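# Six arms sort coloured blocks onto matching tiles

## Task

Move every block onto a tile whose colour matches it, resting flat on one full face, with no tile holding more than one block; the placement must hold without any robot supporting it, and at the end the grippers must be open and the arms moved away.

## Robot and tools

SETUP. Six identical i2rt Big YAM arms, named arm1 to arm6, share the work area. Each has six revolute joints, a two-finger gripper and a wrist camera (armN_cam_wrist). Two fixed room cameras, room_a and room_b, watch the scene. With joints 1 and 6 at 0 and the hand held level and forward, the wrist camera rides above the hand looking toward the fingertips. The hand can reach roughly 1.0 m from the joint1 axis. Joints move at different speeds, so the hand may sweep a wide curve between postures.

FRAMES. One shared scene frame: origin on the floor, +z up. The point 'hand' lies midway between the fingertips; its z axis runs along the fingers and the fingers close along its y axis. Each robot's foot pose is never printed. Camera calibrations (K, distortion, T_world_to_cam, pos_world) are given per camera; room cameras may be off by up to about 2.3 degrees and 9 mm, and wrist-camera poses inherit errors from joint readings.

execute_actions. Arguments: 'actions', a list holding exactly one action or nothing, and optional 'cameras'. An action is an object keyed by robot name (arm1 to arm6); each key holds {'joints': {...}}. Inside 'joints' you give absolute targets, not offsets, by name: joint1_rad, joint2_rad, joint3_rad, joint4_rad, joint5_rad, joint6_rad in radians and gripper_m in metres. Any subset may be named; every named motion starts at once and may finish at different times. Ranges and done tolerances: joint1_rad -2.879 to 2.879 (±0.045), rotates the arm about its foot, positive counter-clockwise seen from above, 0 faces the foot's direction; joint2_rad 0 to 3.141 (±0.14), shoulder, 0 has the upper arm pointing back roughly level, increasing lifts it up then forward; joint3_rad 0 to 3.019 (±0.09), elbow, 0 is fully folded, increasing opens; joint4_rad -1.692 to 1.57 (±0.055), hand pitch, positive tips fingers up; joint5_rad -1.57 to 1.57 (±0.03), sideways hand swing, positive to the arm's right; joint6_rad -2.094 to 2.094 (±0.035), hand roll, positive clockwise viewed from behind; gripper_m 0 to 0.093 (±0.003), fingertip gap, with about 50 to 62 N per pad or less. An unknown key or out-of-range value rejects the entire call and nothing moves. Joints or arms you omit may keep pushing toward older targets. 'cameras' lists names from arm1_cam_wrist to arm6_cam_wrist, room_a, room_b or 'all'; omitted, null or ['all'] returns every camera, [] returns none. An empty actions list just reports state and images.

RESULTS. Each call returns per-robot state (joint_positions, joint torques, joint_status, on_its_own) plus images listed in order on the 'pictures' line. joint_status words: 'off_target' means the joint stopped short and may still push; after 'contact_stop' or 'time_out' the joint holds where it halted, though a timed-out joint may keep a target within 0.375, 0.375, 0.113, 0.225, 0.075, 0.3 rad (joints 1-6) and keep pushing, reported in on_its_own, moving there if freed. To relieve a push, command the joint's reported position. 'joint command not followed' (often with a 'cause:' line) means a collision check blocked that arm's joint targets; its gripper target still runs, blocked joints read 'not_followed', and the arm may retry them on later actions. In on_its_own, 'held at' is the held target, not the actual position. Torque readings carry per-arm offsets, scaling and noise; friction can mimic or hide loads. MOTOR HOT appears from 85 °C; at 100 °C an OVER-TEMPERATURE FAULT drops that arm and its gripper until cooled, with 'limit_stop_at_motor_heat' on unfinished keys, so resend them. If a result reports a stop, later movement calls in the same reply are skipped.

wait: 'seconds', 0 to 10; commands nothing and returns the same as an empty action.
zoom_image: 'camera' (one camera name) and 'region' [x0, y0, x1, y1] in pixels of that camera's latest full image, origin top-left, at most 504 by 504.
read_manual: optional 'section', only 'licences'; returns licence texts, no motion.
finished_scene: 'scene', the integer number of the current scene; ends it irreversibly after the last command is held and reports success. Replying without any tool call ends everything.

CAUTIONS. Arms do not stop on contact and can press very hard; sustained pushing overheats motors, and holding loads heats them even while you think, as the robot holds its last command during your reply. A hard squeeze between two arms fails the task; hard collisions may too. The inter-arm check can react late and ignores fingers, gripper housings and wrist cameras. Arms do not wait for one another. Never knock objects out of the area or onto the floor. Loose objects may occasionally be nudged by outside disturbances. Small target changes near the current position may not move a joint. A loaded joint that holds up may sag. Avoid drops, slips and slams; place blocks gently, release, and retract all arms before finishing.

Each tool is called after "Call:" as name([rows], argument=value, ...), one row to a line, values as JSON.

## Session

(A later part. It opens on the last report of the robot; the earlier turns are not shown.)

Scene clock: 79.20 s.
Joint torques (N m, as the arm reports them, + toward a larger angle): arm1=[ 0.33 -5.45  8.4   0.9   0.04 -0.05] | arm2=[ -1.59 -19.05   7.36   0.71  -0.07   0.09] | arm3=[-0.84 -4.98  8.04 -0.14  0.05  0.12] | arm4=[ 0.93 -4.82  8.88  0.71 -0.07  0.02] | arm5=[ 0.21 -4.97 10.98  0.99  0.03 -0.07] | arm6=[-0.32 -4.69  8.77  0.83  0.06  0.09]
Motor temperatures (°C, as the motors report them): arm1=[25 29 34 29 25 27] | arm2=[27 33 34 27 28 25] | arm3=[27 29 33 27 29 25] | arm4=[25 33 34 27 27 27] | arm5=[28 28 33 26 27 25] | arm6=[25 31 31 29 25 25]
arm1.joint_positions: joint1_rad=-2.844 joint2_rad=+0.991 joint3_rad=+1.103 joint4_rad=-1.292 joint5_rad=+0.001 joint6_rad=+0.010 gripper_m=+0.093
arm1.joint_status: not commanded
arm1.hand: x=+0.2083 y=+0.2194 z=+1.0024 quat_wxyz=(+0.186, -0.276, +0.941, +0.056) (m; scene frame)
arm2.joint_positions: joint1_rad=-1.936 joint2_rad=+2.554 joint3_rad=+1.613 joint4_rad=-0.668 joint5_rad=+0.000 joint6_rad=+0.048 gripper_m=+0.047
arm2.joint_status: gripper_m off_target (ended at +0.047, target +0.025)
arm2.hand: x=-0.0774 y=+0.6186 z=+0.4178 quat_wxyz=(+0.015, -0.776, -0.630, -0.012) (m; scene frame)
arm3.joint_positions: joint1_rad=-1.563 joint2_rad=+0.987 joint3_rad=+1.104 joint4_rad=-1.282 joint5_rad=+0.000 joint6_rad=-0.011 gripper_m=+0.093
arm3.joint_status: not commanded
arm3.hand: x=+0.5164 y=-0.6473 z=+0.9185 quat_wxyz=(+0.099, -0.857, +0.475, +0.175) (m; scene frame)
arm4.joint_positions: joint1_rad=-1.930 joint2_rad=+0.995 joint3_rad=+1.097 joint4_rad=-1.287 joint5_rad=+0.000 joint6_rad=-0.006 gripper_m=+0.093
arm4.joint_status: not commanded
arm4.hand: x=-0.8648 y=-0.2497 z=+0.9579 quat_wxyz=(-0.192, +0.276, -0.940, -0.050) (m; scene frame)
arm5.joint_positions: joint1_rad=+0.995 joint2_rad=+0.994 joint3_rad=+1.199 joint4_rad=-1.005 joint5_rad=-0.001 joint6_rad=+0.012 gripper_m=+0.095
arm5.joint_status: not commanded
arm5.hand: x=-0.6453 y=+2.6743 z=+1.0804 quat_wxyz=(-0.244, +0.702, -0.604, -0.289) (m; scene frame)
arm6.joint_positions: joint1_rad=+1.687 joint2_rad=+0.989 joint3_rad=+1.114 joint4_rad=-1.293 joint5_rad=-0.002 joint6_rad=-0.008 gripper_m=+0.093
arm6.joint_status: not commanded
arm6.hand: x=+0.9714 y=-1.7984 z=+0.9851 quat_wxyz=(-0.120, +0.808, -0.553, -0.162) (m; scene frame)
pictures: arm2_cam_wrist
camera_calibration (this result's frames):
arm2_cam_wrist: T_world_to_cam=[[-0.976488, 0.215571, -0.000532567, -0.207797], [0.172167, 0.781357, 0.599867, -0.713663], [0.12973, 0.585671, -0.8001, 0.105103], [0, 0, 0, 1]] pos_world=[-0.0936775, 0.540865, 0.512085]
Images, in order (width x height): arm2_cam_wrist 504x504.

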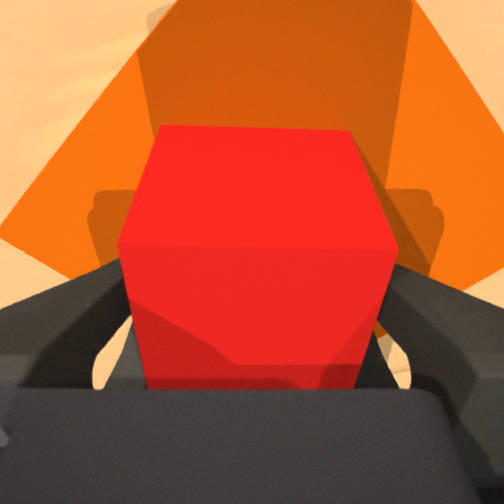

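Call:
execute_actions([
  {"arm2":{"joints":{"joint2_rad":1.75,"joint3_rad":1.6,"joint4_rad":-1.2}}},
], cameras=[])

Call:
execute_actions([
  {"arm2":{"joints":{"joint1_rad":0.129,"joint6_rad":0}}},
], cameras=[])

Call:
execute_actions([
  {"arm2":{"joints":{"joint2_rad":2.14,"joint3_rad":1.40,"joint4_rad":-0.83}}},
], cameras=["arm2_cam_wrist"])

Scene clock: 82.10 s.
Joint torques (N m, as the arm reports them, + toward a larger angle): arm1=[ 0.34 -5.17  8.43  0.96  0.01 -0.02] | arm2=[ -1.37 -15.16  10.51  -0.34  -0.1    0.07] | arm3=[-0.8  -4.98  8.03 -0.13  0.05  0.11] | arm4=[ 1.41 -4.44  8.84  0.63 -0.08  0.01] | arm5=[ 0.33 -4.65 10.97  1.28  0.06 -0.01] | arm6=[-1.02 -4.39  8.58  0.66 -0.01  0.18]
Motor temperatures (°C, as the motors report them): arm1=[25 28 35 29 25 27] | arm2=[27 33 34 27 28 25] | arm3=[27 29 33 27 29 25] | arm4=[25 32 34 27 27 27] | arm5=[28 28 33 26 27 25] | arm6=[25 30 31 29 25 25]
arm1.joint_positions: joint1_rad=-2.844 joint2_rad=+0.991 joint3_rad=+1.103 joint4_rad=-1.292 joint5_rad=+0.001 joint6_rad=+0.010 gripper_m=+0.093
arm1.joint_status: not commanded
arm1.hand: x=+0.2083 y=+0.2194 z=+1.0024 quat_wxyz=(+0.186, -0.276, +0.941, +0.056) (m; scene frame)
arm2.joint_positions: joint1_rad=-1.936 joint2_rad=+1.771 joint3_rad=+1.587 joint4_rad=-1.183 joint5_rad=+0.000 joint6_rad=+0.048 gripper_m=+0.047
arm2.joint_status: all done
arm2.hand: x=-0.0747 y=+0.6191 z=+0.8657 quat_wxyz=(-0.065, -0.772, -0.627, +0.078) (m; scene frame)
arm3.joint_positions: joint1_rad=-1.563 joint2_rad=+0.987 joint3_rad=+1.104 joint4_rad=-1.282 joint5_rad=+0.000 joint6_rad=-0.011 gripper_m=+0.093
arm3.joint_status: not commanded
arm3.hand: x=+0.5164 y=-0.6473 z=+0.9185 quat_wxyz=(+0.099, -0.857, +0.475, +0.175) (m; scene frame)
arm4.joint_positions: joint1_rad=-1.930 joint2_rad=+0.995 joint3_rad=+1.097 joint4_rad=-1.287 joint5_rad=+0.000 joint6_rad=-0.006 gripper_m=+0.093
arm4.joint_status: not commanded
arm4.hand: x=-0.8648 y=-0.2497 z=+0.9579 quat_wxyz=(-0.192, +0.276, -0.940, -0.050) (m; scene frame)
arm5.joint_positions: joint1_rad=+0.995 joint2_rad=+0.994 joint3_rad=+1.199 joint4_rad=-1.005 joint5_rad=-0.001 joint6_rad=+0.012 gripper_m=+0.095
arm5.joint_status: not commanded
arm5.hand: x=-0.6453 y=+2.6743 z=+1.0804 quat_wxyz=(-0.244, +0.702, -0.604, -0.289) (m; scene frame)
arm6.joint_positions: joint1_rad=+1.687 joint2_rad=+0.989 joint3_rad=+1.114 joint4_rad=-1.293 joint5_rad=-0.002 joint6_rad=-0.008 gripper_m=+0.093
arm6.joint_status: not commanded
arm6.hand: x=+0.9714 y=-1.7984 z=+0.9851 quat_wxyz=(-0.120, +0.808, -0.553, -0.162) (m; scene frame)
pictures: none
No camera images: the call's "cameras" was empty. Leave "cameras" out to get every camera's image.

Scene clock: 84.37 s.
Joint torques (N m, as the arm reports them, + toward a larger angle): arm1=[ 0.61 -5.17  8.53  0.93  0.05 -0.05] | arm2=[ -1.08 -14.85  10.47  -0.17   0.    -0.17] | arm3=[-0.83 -4.98  8.02 -0.14  0.05  0.12] | arm4=[ 1.24 -4.7   8.78  0.7  -0.06  0.  ] | arm5=[ 0.14 -5.04 10.8   0.96  0.1  -0.03] | arm6=[ 0.06 -5.08  8.92  0.51  0.06  0.13]
Motor temperatures (°C, as the motors report them): arm1=[25 28 35 29 25 27] | arm2=[27 33 34 27 28 25] | arm3=[27 29 33 27 29 25] | arm4=[25 32 34 27 27 27] | arm5=[28 28 33 26 27 25] | arm6=[25 30 31 29 25 25]
arm1.joint_positions: joint1_rad=-2.844 joint2_rad=+0.991 joint3_rad=+1.103 joint4_rad=-1.292 joint5_rad=+0.001 joint6_rad=+0.010 gripper_m=+0.093
arm1.joint_status: not commanded
arm1.hand: x=+0.2083 y=+0.2194 z=+1.0024 quat_wxyz=(+0.186, -0.276, +0.941, +0.056) (m; scene frame)
arm2.joint_positions: joint1_rad=+0.137 joint2_rad=+1.771 joint3_rad=+1.587 joint4_rad=-1.183 joint5_rad=-0.002 joint6_rad=+0.010 gripper_m=+0.047
arm2.joint_status: all done
arm2.hand: x=+0.5738 y=+1.3989 z=+0.8633 quat_wxyz=(-0.097, +0.165, -0.981, -0.020) (m; scene frame)
arm3.joint_positions: joint1_rad=-1.563 joint2_rad=+0.987 joint3_rad=+1.104 joint4_rad=-1.282 joint5_rad=+0.000 joint6_rad=-0.011 gripper_m=+0.093
arm3.joint_status: not commanded
arm3.hand: x=+0.5164 y=-0.6473 z=+0.9185 quat_wxyz=(+0.099, -0.857, +0.475, +0.175) (m; scene frame)
arm4.joint_positions: joint1_rad=-1.930 joint2_rad=+0.995 joint3_rad=+1.097 joint4_rad=-1.287 joint5_rad=+0.000 joint6_rad=-0.006 gripper_m=+0.093
arm4.joint_status: not commanded
arm4.hand: x=-0.8648 y=-0.2497 z=+0.9579 quat_wxyz=(-0.192, +0.276, -0.940, -0.050) (m; scene frame)
arm5.joint_positions: joint1_rad=+0.995 joint2_rad=+0.994 joint3_rad=+1.199 joint4_rad=-1.005 joint5_rad=-0.001 joint6_rad=+0.012 gripper_m=+0.095
arm5.joint_status: not commanded
arm5.hand: x=-0.6453 y=+2.6743 z=+1.0804 quat_wxyz=(-0.244, +0.702, -0.604, -0.289) (m; scene frame)
arm6.joint_positions: joint1_rad=+1.687 joint2_rad=+0.989 joint3_rad=+1.114 joint4_rad=-1.293 joint5_rad=-0.002 joint6_rad=-0.008 gripper_m=+0.093
arm6.joint_status: not commanded
arm6.hand: x=+0.9714 y=-1.7984 z=+0.9851 quat_wxyz=(-0.120, +0.808, -0.553, -0.162) (m; scene frame)
pictures: none
No camera images: the call's "cameras" was empty. Leave "cameras" out to get every camera's image.

Scene clock: 85.87 s.
Joint torques (N m, as the arm reports them, + toward a larger angle): arm1=[ 0.32 -5.09  8.64  0.95  0.04 -0.01] | arm2=[ -1.21 -15.8    8.45   0.58   0.    -0.13] | arm3=[-0.8  -4.95  8.03 -0.12  0.05  0.11] | arm4=[ 1.34 -4.9   8.87  0.57 -0.06 -0.01] | arm5=[-0.56 -4.24 10.81  1.04  0.01 -0.1 ] | arm6=[-0.76 -4.39  8.68  0.89 -0.03  0.15]
Motor temperatures (°C, as the motors report them): arm1=[25 28 35 29 25 27] | arm2=[27 33 34 27 28 25] | arm3=[27 29 33 27 29 25] | arm4=[25 32 34 27 27 27] | arm5=[28 28 33 26 27 25] | arm6=[25 30 31 29 25 25]
arm1.joint_positions: joint1_rad=-2.844 joint2_rad=+0.991 joint3_rad=+1.103 joint4_rad=-1.292 joint5_rad=+0.001 joint6_rad=+0.010 gripper_m=+0.093
arm1.joint_status: not commanded
arm1.hand: x=+0.2083 y=+0.2194 z=+1.0024 quat_wxyz=(+0.186, -0.276, +0.941, +0.056) (m; scene frame)
arm2.joint_positions: joint1_rad=+0.137 joint2_rad=+2.158 joint3_rad=+1.376 joint4_rad=-0.846 joint5_rad=-0.002 joint6_rad=+0.010 gripper_m=+0.047
arm2.joint_status: all done
arm2.hand: x=+0.5308 y=+1.3845 z=+0.5795 quat_wxyz=(+0.031, +0.166, -0.986, +0.003) (m; scene frame)
arm3.joint_positions: joint1_rad=-1.563 joint2_rad=+0.987 joint3_rad=+1.104 joint4_rad=-1.282 joint5_rad=+0.000 joint6_rad=-0.011 gripper_m=+0.093
arm3.joint_status: not commanded
arm3.hand: x=+0.5164 y=-0.6473 z=+0.9185 quat_wxyz=(+0.099, -0.857, +0.475, +0.175) (m; scene frame)
arm4.joint_positions: joint1_rad=-1.930 joint2_rad=+0.995 joint3_rad=+1.097 joint4_rad=-1.287 joint5_rad=+0.000 joint6_rad=-0.006 gripper_m=+0.093
arm4.joint_status: not commanded
arm4.hand: x=-0.8648 y=-0.2497 z=+0.9579 quat_wxyz=(-0.192, +0.276, -0.940, -0.050) (m; scene frame)
arm5.joint_positions: joint1_rad=+0.995 joint2_rad=+0.994 joint3_rad=+1.199 joint4_rad=-1.005 joint5_rad=-0.001 joint6_rad=+0.012 gripper_m=+0.095
arm5.joint_status: not commanded
arm5.hand: x=-0.6453 y=+2.6743 z=+1.0804 quat_wxyz=(-0.244, +0.702, -0.604, -0.289) (m; scene frame)
arm6.joint_positions: joint1_rad=+1.687 joint2_rad=+0.989 joint3_rad=+1.114 joint4_rad=-1.293 joint5_rad=-0.002 joint6_rad=-0.008 gripper_m=+0.093
arm6.joint_status: not commanded
arm6.hand: x=+0.9714 y=-1.7984 z=+0.9851 quat_wxyz=(-0.120, +0.808, -0.553, -0.162) (m; scene frame)
pictures: arm2_cam_wrist
camera_calibration (this result's frames):
arm2_cam_wrist: T_world_to_cam=[[0.317445, -0.948194, -0.012562, 1.15245], [-0.74257, -0.256799, 0.618582, 0.398205], [-0.589761, -0.187037, -0.78562, 1.15036], [0, 0, 0, 1]] pos_world=[0.608295, 1.41017, 0.671901]
Images, in order (width x height): arm2_cam_wrist 504x504.

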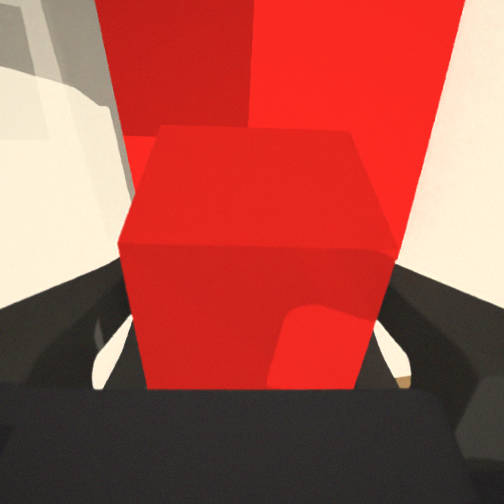

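Call:
execute_actions([
  {"arm2":{"joints":{"joint1_rad":0.12,"joint2_rad":2.225,"joint3_rad":1.41,"joint4_rad":-0.72}}},
], cameras=["arm2_cam_wrist"])

Scene clock: 87.53 s.
Joint torques (N m, as the arm reports them, + toward a larger angle): arm1=[ 0.83 -5.3   8.46  0.93  0.02 -0.04] | arm2=[ -1.72 -16.27   8.84   0.68  -0.04  -0.16] | arm3=[-0.81 -4.95  8.04 -0.13  0.05  0.12] | arm4=[ 1.13 -4.49  8.81  0.72 -0.06  0.01] | arm5=[ 0.22 -4.64 10.94  1.04  0.06 -0.05] | arm6=[-0.96 -5.31  8.85  0.86  0.02  0.1 ]
Motor temperatures (°C, as the motors report them): arm1=[25 28 35 29 25 27] | arm2=[27 33 34 27 28 25] | arm3=[27 29 33 27 29 25] | arm4=[25 31 34 27 27 27] | arm5=[28 28 33 26 27 25] | arm6=[25 30 31 29 25 25]
arm1.joint_positions: joint1_rad=-2.844 joint2_rad=+0.991 joint3_rad=+1.103 joint4_rad=-1.292 joint5_rad=+0.001 joint6_rad=+0.010 gripper_m=+0.093
arm1.joint_status: not commanded
arm1.hand: x=+0.2083 y=+0.2194 z=+1.0024 quat_wxyz=(+0.186, -0.276, +0.941, +0.056) (m; scene frame)
arm2.joint_positions: joint1_rad=+0.129 joint2_rad=+2.240 joint3_rad=+1.377 joint4_rad=-0.737 joint5_rad=-0.001 joint6_rad=+0.010 gripper_m=+0.047
arm2.joint_status: all done
arm2.hand: x=+0.5375 y=+1.3825 z=+0.5353 quat_wxyz=(+0.017, +0.162, -0.987, +0.001) (m; scene frame)
arm3.joint_positions: joint1_rad=-1.563 joint2_rad=+0.987 joint3_rad=+1.104 joint4_rad=-1.282 joint5_rad=+0.000 joint6_rad=-0.011 gripper_m=+0.093
arm3.joint_status: not commanded
arm3.hand: x=+0.5164 y=-0.6473 z=+0.9185 quat_wxyz=(+0.099, -0.857, +0.475, +0.175) (m; scene frame)
arm4.joint_positions: joint1_rad=-1.930 joint2_rad=+0.995 joint3_rad=+1.097 joint4_rad=-1.287 joint5_rad=+0.000 joint6_rad=-0.006 gripper_m=+0.093
arm4.joint_status: not commanded
arm4.hand: x=-0.8648 y=-0.2497 z=+0.9579 quat_wxyz=(-0.192, +0.276, -0.940, -0.050) (m; scene frame)
arm5.joint_positions: joint1_rad=+0.995 joint2_rad=+0.994 joint3_rad=+1.199 joint4_rad=-1.005 joint5_rad=-0.001 joint6_rad=+0.012 gripper_m=+0.095
arm5.joint_status: not commanded
arm5.hand: x=-0.6453 y=+2.6743 z=+1.0804 quat_wxyz=(-0.244, +0.702, -0.604, -0.289) (m; scene frame)
arm6.joint_positions: joint1_rad=+1.687 joint2_rad=+0.989 joint3_rad=+1.114 joint4_rad=-1.293 joint5_rad=-0.002 joint6_rad=-0.008 gripper_m=+0.093
arm6.joint_status: not commanded
arm6.hand: x=+0.9714 y=-1.7984 z=+0.9851 quat_wxyz=(-0.120, +0.808, -0.553, -0.162) (m; scene frame)
pictures: arm2_cam_wrist
camera_calibration (this result's frames):
arm2_cam_wrist: T_world_to_cam=[[0.310461, -0.950501, -0.0126969, 1.15491], [-0.760355, -0.256326, 0.596789, 0.450572], [-0.570503, -0.175625, -0.802298, 1.10199], [0, 0, 0, 1]] pos_world=[0.612733, 1.40677, 0.629895]
Images, in order (width x height): arm2_cam_wrist 504x504.

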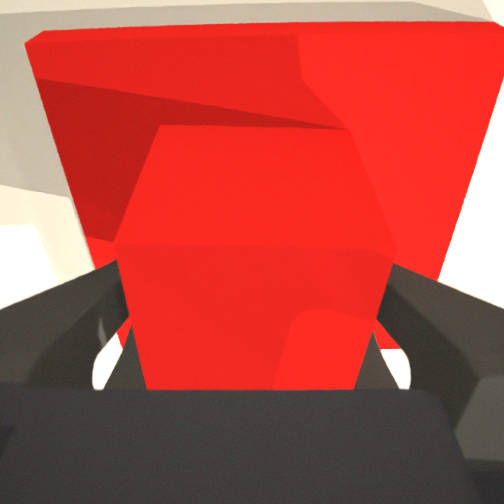

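Call:
execute_actions([
  {"arm2":{"joints":{"gripper_m":0.093}}},
], cameras=["arm2_cam_wrist"])

Call:
execute_actions([
  {"arm2":{"joints":{"joint2_rad":1.7,"joint3_rad":1.45,"joint4_rad":-0.95}},"arm4":{"joints":{"joint1_rad":-0.14,"joint2_rad":1.4,"joint3_rad":1.4,"joint4_rad":-1.0}}},
])

Scene clock: 88.93 s.
Joint torques (N m, as the arm reports them, + toward a larger angle): arm1=[ 0.59 -5.4   8.5   0.92  0.05 -0.04] | arm2=[ -1.35 -16.19   8.78   0.6   -0.03  -0.12] | arm3=[-0.8  -4.99  8.03 -0.13  0.05  0.11] | arm4=[ 1.13 -4.6   8.84  0.69 -0.07 -0.01] | arm5=[ 0.37 -4.02 10.77  0.99  0.09 -0.06] | arm6=[-1.32 -4.15  8.95  0.7   0.05  0.16]
Motor temperatures (°C, as the motors report them): arm1=[25 28 35 29 25 27] | arm2=[27 33 34 27 28 25] | arm3=[27 29 33 27 29 25] | arm4=[25 31 34 27 27 27] | arm5=[28 28 33 26 27 25] | arm6=[25 29 31 29 25 25]
arm1.joint_positions: joint1_rad=-2.844 joint2_rad=+0.991 joint3_rad=+1.103 joint4_rad=-1.292 joint5_rad=+0.001 joint6_rad=+0.010 gripper_m=+0.093
arm1.joint_status: not commanded
arm1.hand: x=+0.2083 y=+0.2194 z=+1.0024 quat_wxyz=(+0.186, -0.276, +0.941, +0.056) (m; scene frame)
arm2.joint_positions: joint1_rad=+0.129 joint2_rad=+2.240 joint3_rad=+1.377 joint4_rad=-0.737 joint5_rad=-0.001 joint6_rad=+0.010 gripper_m=+0.093
arm2.joint_status: all done
arm2.hand: x=+0.5375 y=+1.3825 z=+0.5353 quat_wxyz=(+0.017, +0.162, -0.987, +0.001) (m; scene frame)
arm3.joint_positions: joint1_rad=-1.563 joint2_rad=+0.987 joint3_rad=+1.104 joint4_rad=-1.282 joint5_rad=+0.000 joint6_rad=-0.011 gripper_m=+0.093
arm3.joint_status: not commanded
arm3.hand: x=+0.5164 y=-0.6473 z=+0.9185 quat_wxyz=(+0.099, -0.857, +0.475, +0.175) (m; scene frame)
arm4.joint_positions: joint1_rad=-1.930 joint2_rad=+0.995 joint3_rad=+1.097 joint4_rad=-1.287 joint5_rad=+0.000 joint6_rad=-0.006 gripper_m=+0.093
arm4.joint_status: not commanded
arm4.hand: x=-0.8648 y=-0.2497 z=+0.9579 quat_wxyz=(-0.192, +0.276, -0.940, -0.050) (m; scene frame)
arm5.joint_positions: joint1_rad=+0.995 joint2_rad=+0.994 joint3_rad=+1.199 joint4_rad=-1.005 joint5_rad=-0.001 joint6_rad=+0.012 gripper_m=+0.095
arm5.joint_status: not commanded
arm5.hand: x=-0.6453 y=+2.6743 z=+1.0804 quat_wxyz=(-0.244, +0.702, -0.604, -0.289) (m; scene frame)
arm6.joint_positions: joint1_rad=+1.687 joint2_rad=+0.989 joint3_rad=+1.114 joint4_rad=-1.293 joint5_rad=-0.002 joint6_rad=-0.008 gripper_m=+0.093
arm6.joint_status: not commanded
arm6.hand: x=+0.9714 y=-1.7984 z=+0.9851 quat_wxyz=(-0.120, +0.808, -0.553, -0.162) (m; scene frame)
pictures: arm2_cam_wrist
camera_calibration (this result's frames):
arm2_cam_wrist: T_world_to_cam=[[0.310461, -0.950501, -0.0126969, 1.15491], [-0.760355, -0.256326, 0.596789, 0.450572], [-0.570503, -0.175625, -0.802298, 1.10199], [0, 0, 0, 1]] pos_world=[0.612733, 1.40677, 0.629895]
Images, in order (width x height): arm2_cam_wrist 504x504.

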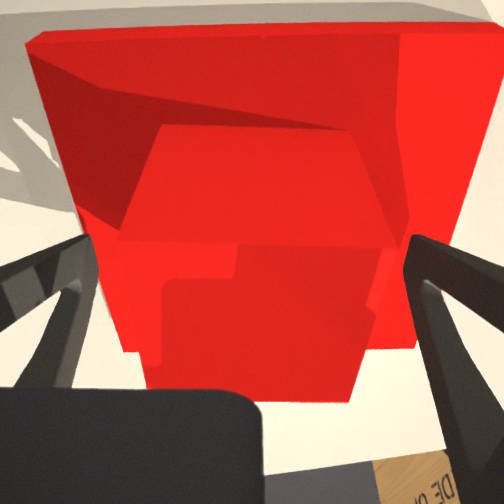

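Scene clock: 90.87 s.
Joint torques (N m, as the arm reports them, + toward a larger angle): arm1=[-0.02 -5.31  8.57  0.88  0.04 -0.01] | arm2=[ -1.49 -12.5   11.45   0.18  -0.04  -0.18] | arm3=[-0.81 -4.98  8.03 -0.13  0.05  0.11] | arm4=[  0.39 -14.62  12.15   1.97  -0.03  -0.01] | arm5=[ 0.13 -4.58 10.86  1.02  0.01 -0.04] | arm6=[-0.78 -4.37  8.68  0.57  0.07  0.13]
Motor temperatures (°C, as the motors report them): arm1=[25 28 35 29 25 27] | arm2=[27 33 34 27 28 25] | arm3=[27 28 34 27 29 25] | arm4=[25 31 35 27 27 27] | arm5=[28 28 33 26 27 25] | arm6=[25 29 31 29 25 25]
arm1.joint_positions: joint1_rad=-2.844 joint2_rad=+0.991 joint3_rad=+1.103 joint4_rad=-1.292 joint5_rad=+0.001 joint6_rad=+0.010 gripper_m=+0.093
arm1.joint_status: not commanded
arm1.hand: x=+0.2083 y=+0.2194 z=+1.0024 quat_wxyz=(+0.186, -0.276, +0.941, +0.056) (m; scene frame)
arm2.joint_positions: joint1_rad=+0.129 joint2_rad=+1.708 joint3_rad=+1.426 joint4_rad=-0.934 joint5_rad=-0.001 joint6_rad=+0.010 gripper_m=+0.093
arm2.joint_status: all done
arm2.hand: x=+0.5790 y=+1.3960 z=+0.8452 quat_wxyz=(-0.171, +0.160, -0.972, -0.032) (m; scene frame)
arm3.joint_positions: joint1_rad=-1.563 joint2_rad=+0.987 joint3_rad=+1.104 joint4_rad=-1.282 joint5_rad=+0.000 joint6_rad=-0.011 gripper_m=+0.093
arm3.joint_status: not commanded
arm3.hand: x=+0.5164 y=-0.6473 z=+0.9185 quat_wxyz=(+0.099, -0.857, +0.475, +0.175) (m; scene frame)
arm4.joint_positions: joint1_rad=-0.138 joint2_rad=+1.418 joint3_rad=+1.355 joint4_rad=-1.012 joint5_rad=-0.001 joint6_rad=-0.006 gripper_m=+0.093
arm4.joint_status: all done
arm4.hand: x=-1.5305 y=-0.0592 z=+0.9256 quat_wxyz=(-0.097, +0.899, -0.368, -0.219) (m; scene frame)
arm5.joint_positions: joint1_rad=+0.995 joint2_rad=+0.994 joint3_rad=+1.199 joint4_rad=-1.005 joint5_rad=-0.001 joint6_rad=+0.012 gripper_m=+0.095
arm5.joint_status: not commanded
arm5.hand: x=-0.6453 y=+2.6743 z=+1.0804 quat_wxyz=(-0.244, +0.702, -0.604, -0.289) (m; scene frame)
arm6.joint_positions: joint1_rad=+1.687 joint2_rad=+0.989 joint3_rad=+1.114 joint4_rad=-1.293 joint5_rad=-0.002 joint6_rad=-0.008 gripper_m=+0.093
arm6.joint_status: not commanded
arm6.hand: x=+0.9714 y=-1.7984 z=+0.9851 quat_wxyz=(-0.120, +0.808, -0.553, -0.162) (m; scene frame)
pictures: arm1_cam_wrist, arm2_cam_wrist, arm3_cam_wrist, arm4_cam_wrist, arm5_cam_wrist, arm6_cam_wrist, room_a, room_b
camera_calibration (this result's frames):
arm1_cam_wrist: T_world_to_cam=[[0.538863, -0.842374, -0.00576049, 0.0768], [-0.818235, -0.525023, 0.234182, 0.0543761], [-0.200293, -0.121479, -0.972176, 1.16528], [0, 0, 0, 1]] pos_world=[0.236506, 0.2348, 1.12057]
arm2_cam_wrist: T_world_to_cam=[[0.315156, -0.94884, -0.0195062, 1.1594], [-0.916772, -0.30969, 0.252233, 0.756957], [-0.24537, -0.0616099, -0.96747, 1.16885], [0, 0, 0, 1]] pos_world=[0.615365, 1.40652, 0.962516]
arm3_cam_wrist: T_world_to_cam=[[0.846509, 0.532366, -0.00317162, -0.0894502], [0.520758, -0.826784, 0.212695, -0.992827], [0.110609, -0.1817, -0.977114, 0.847672], [0, 0, 0, 1]] pos_world=[0.498982, -0.619212, 1.03916]
arm4_cam_wrist: T_world_to_cam=[[0.707086, 0.707127, 0.000381687, 1.12292], [0.70148, -0.701507, 0.12575, 0.923808], [0.089189, -0.0886482, -0.992062, 1.17833], [0, 0, 0, 1]] pos_world=[-1.54713, -0.0415318, 1.05238]
arm5_cam_wrist: T_world_to_cam=[[0.985734, 0.168222, -0.00539413, 0.191225], [0.165539, -0.974805, -0.149505, 2.8794], [-0.0304082, 0.146479, -0.988746, 0.781854], [0, 0, 0, 1]] pos_world=[-0.641374, 2.66016, 1.20457]
arm6_cam_wrist: T_world_to_cam=[[0.930592, 0.365383, 0.0222357, -0.264367], [0.352292, -0.910443, 0.21676, -2.19437], [0.0994445, -0.193881, -0.975972, 0.640688], [0, 0, 0, 1]] pos_world=[0.955363, -1.77703, 1.10682]
Images, in order (width x height): arm1_cam_wrist 504x504, arm2_cam_wrist 504x504, arm3_cam_wrist 504x504, arm4_cam_wrist 504x504, arm5_cam_wrist 504x504, arm6_cam_wrist 504x504, room_a 504x504, room_b 504x504.

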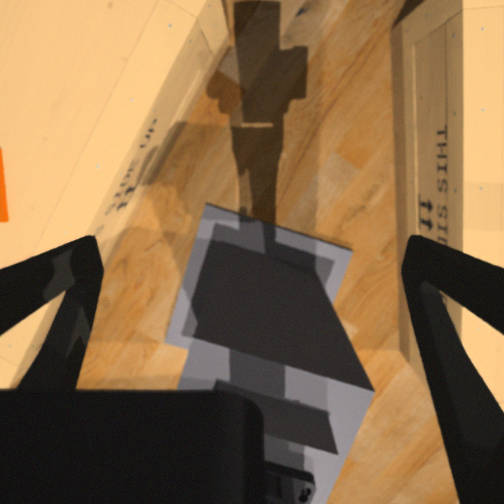

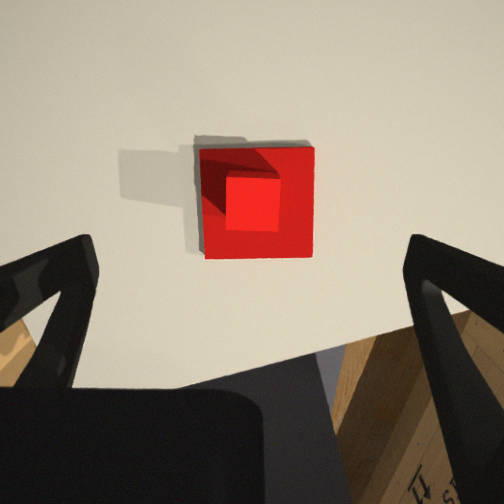

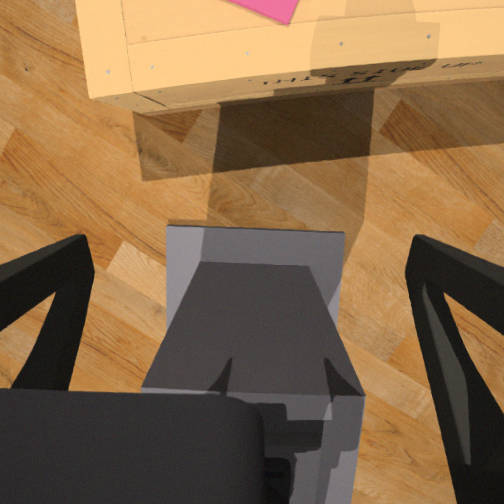

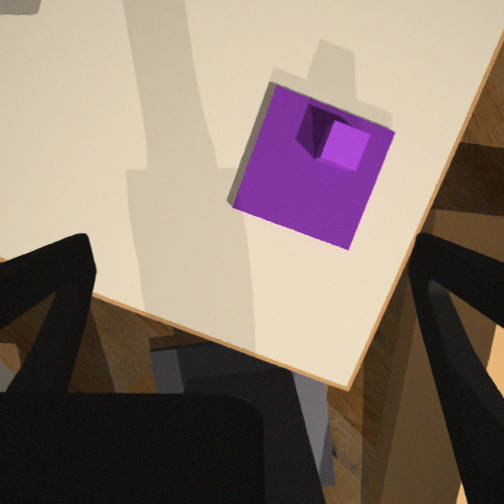

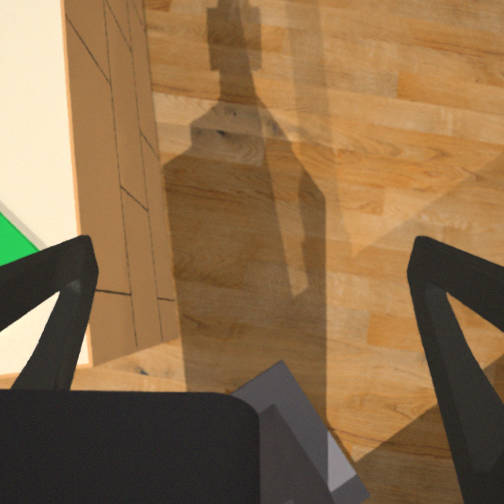

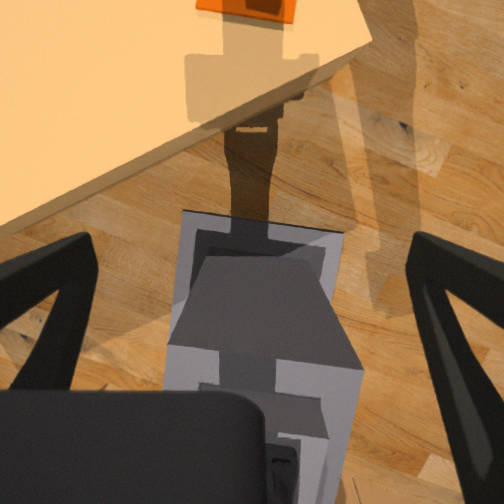

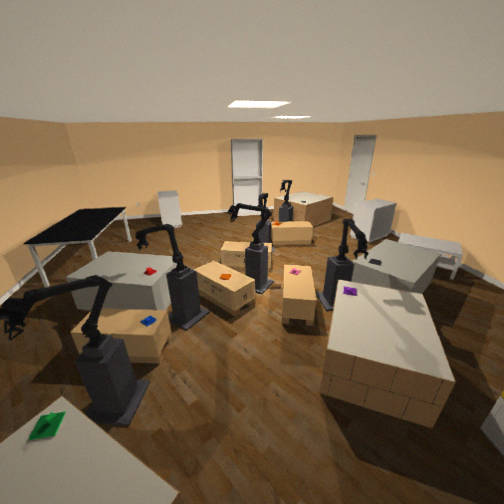

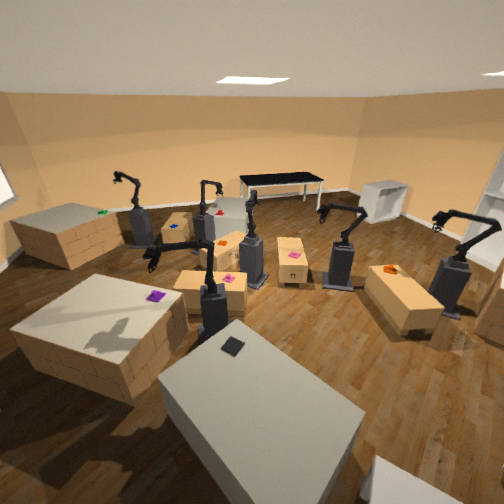

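Call:
zoom_image(camera="arm4_cam_wrist", region=[220, 60, 420, 260])

Region (220, 60, 420, 260) of arm4_cam_wrist's 504x504 image, scaled by 2.520, with more detail than that image has.

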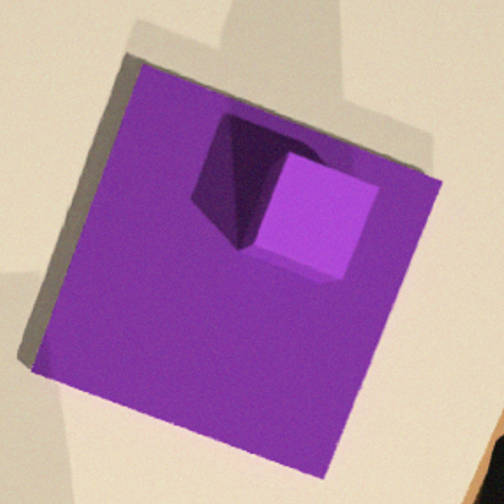

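Fully on the tile.

Call:
finished_scene(scene=1)

The scene is finished: the task was done.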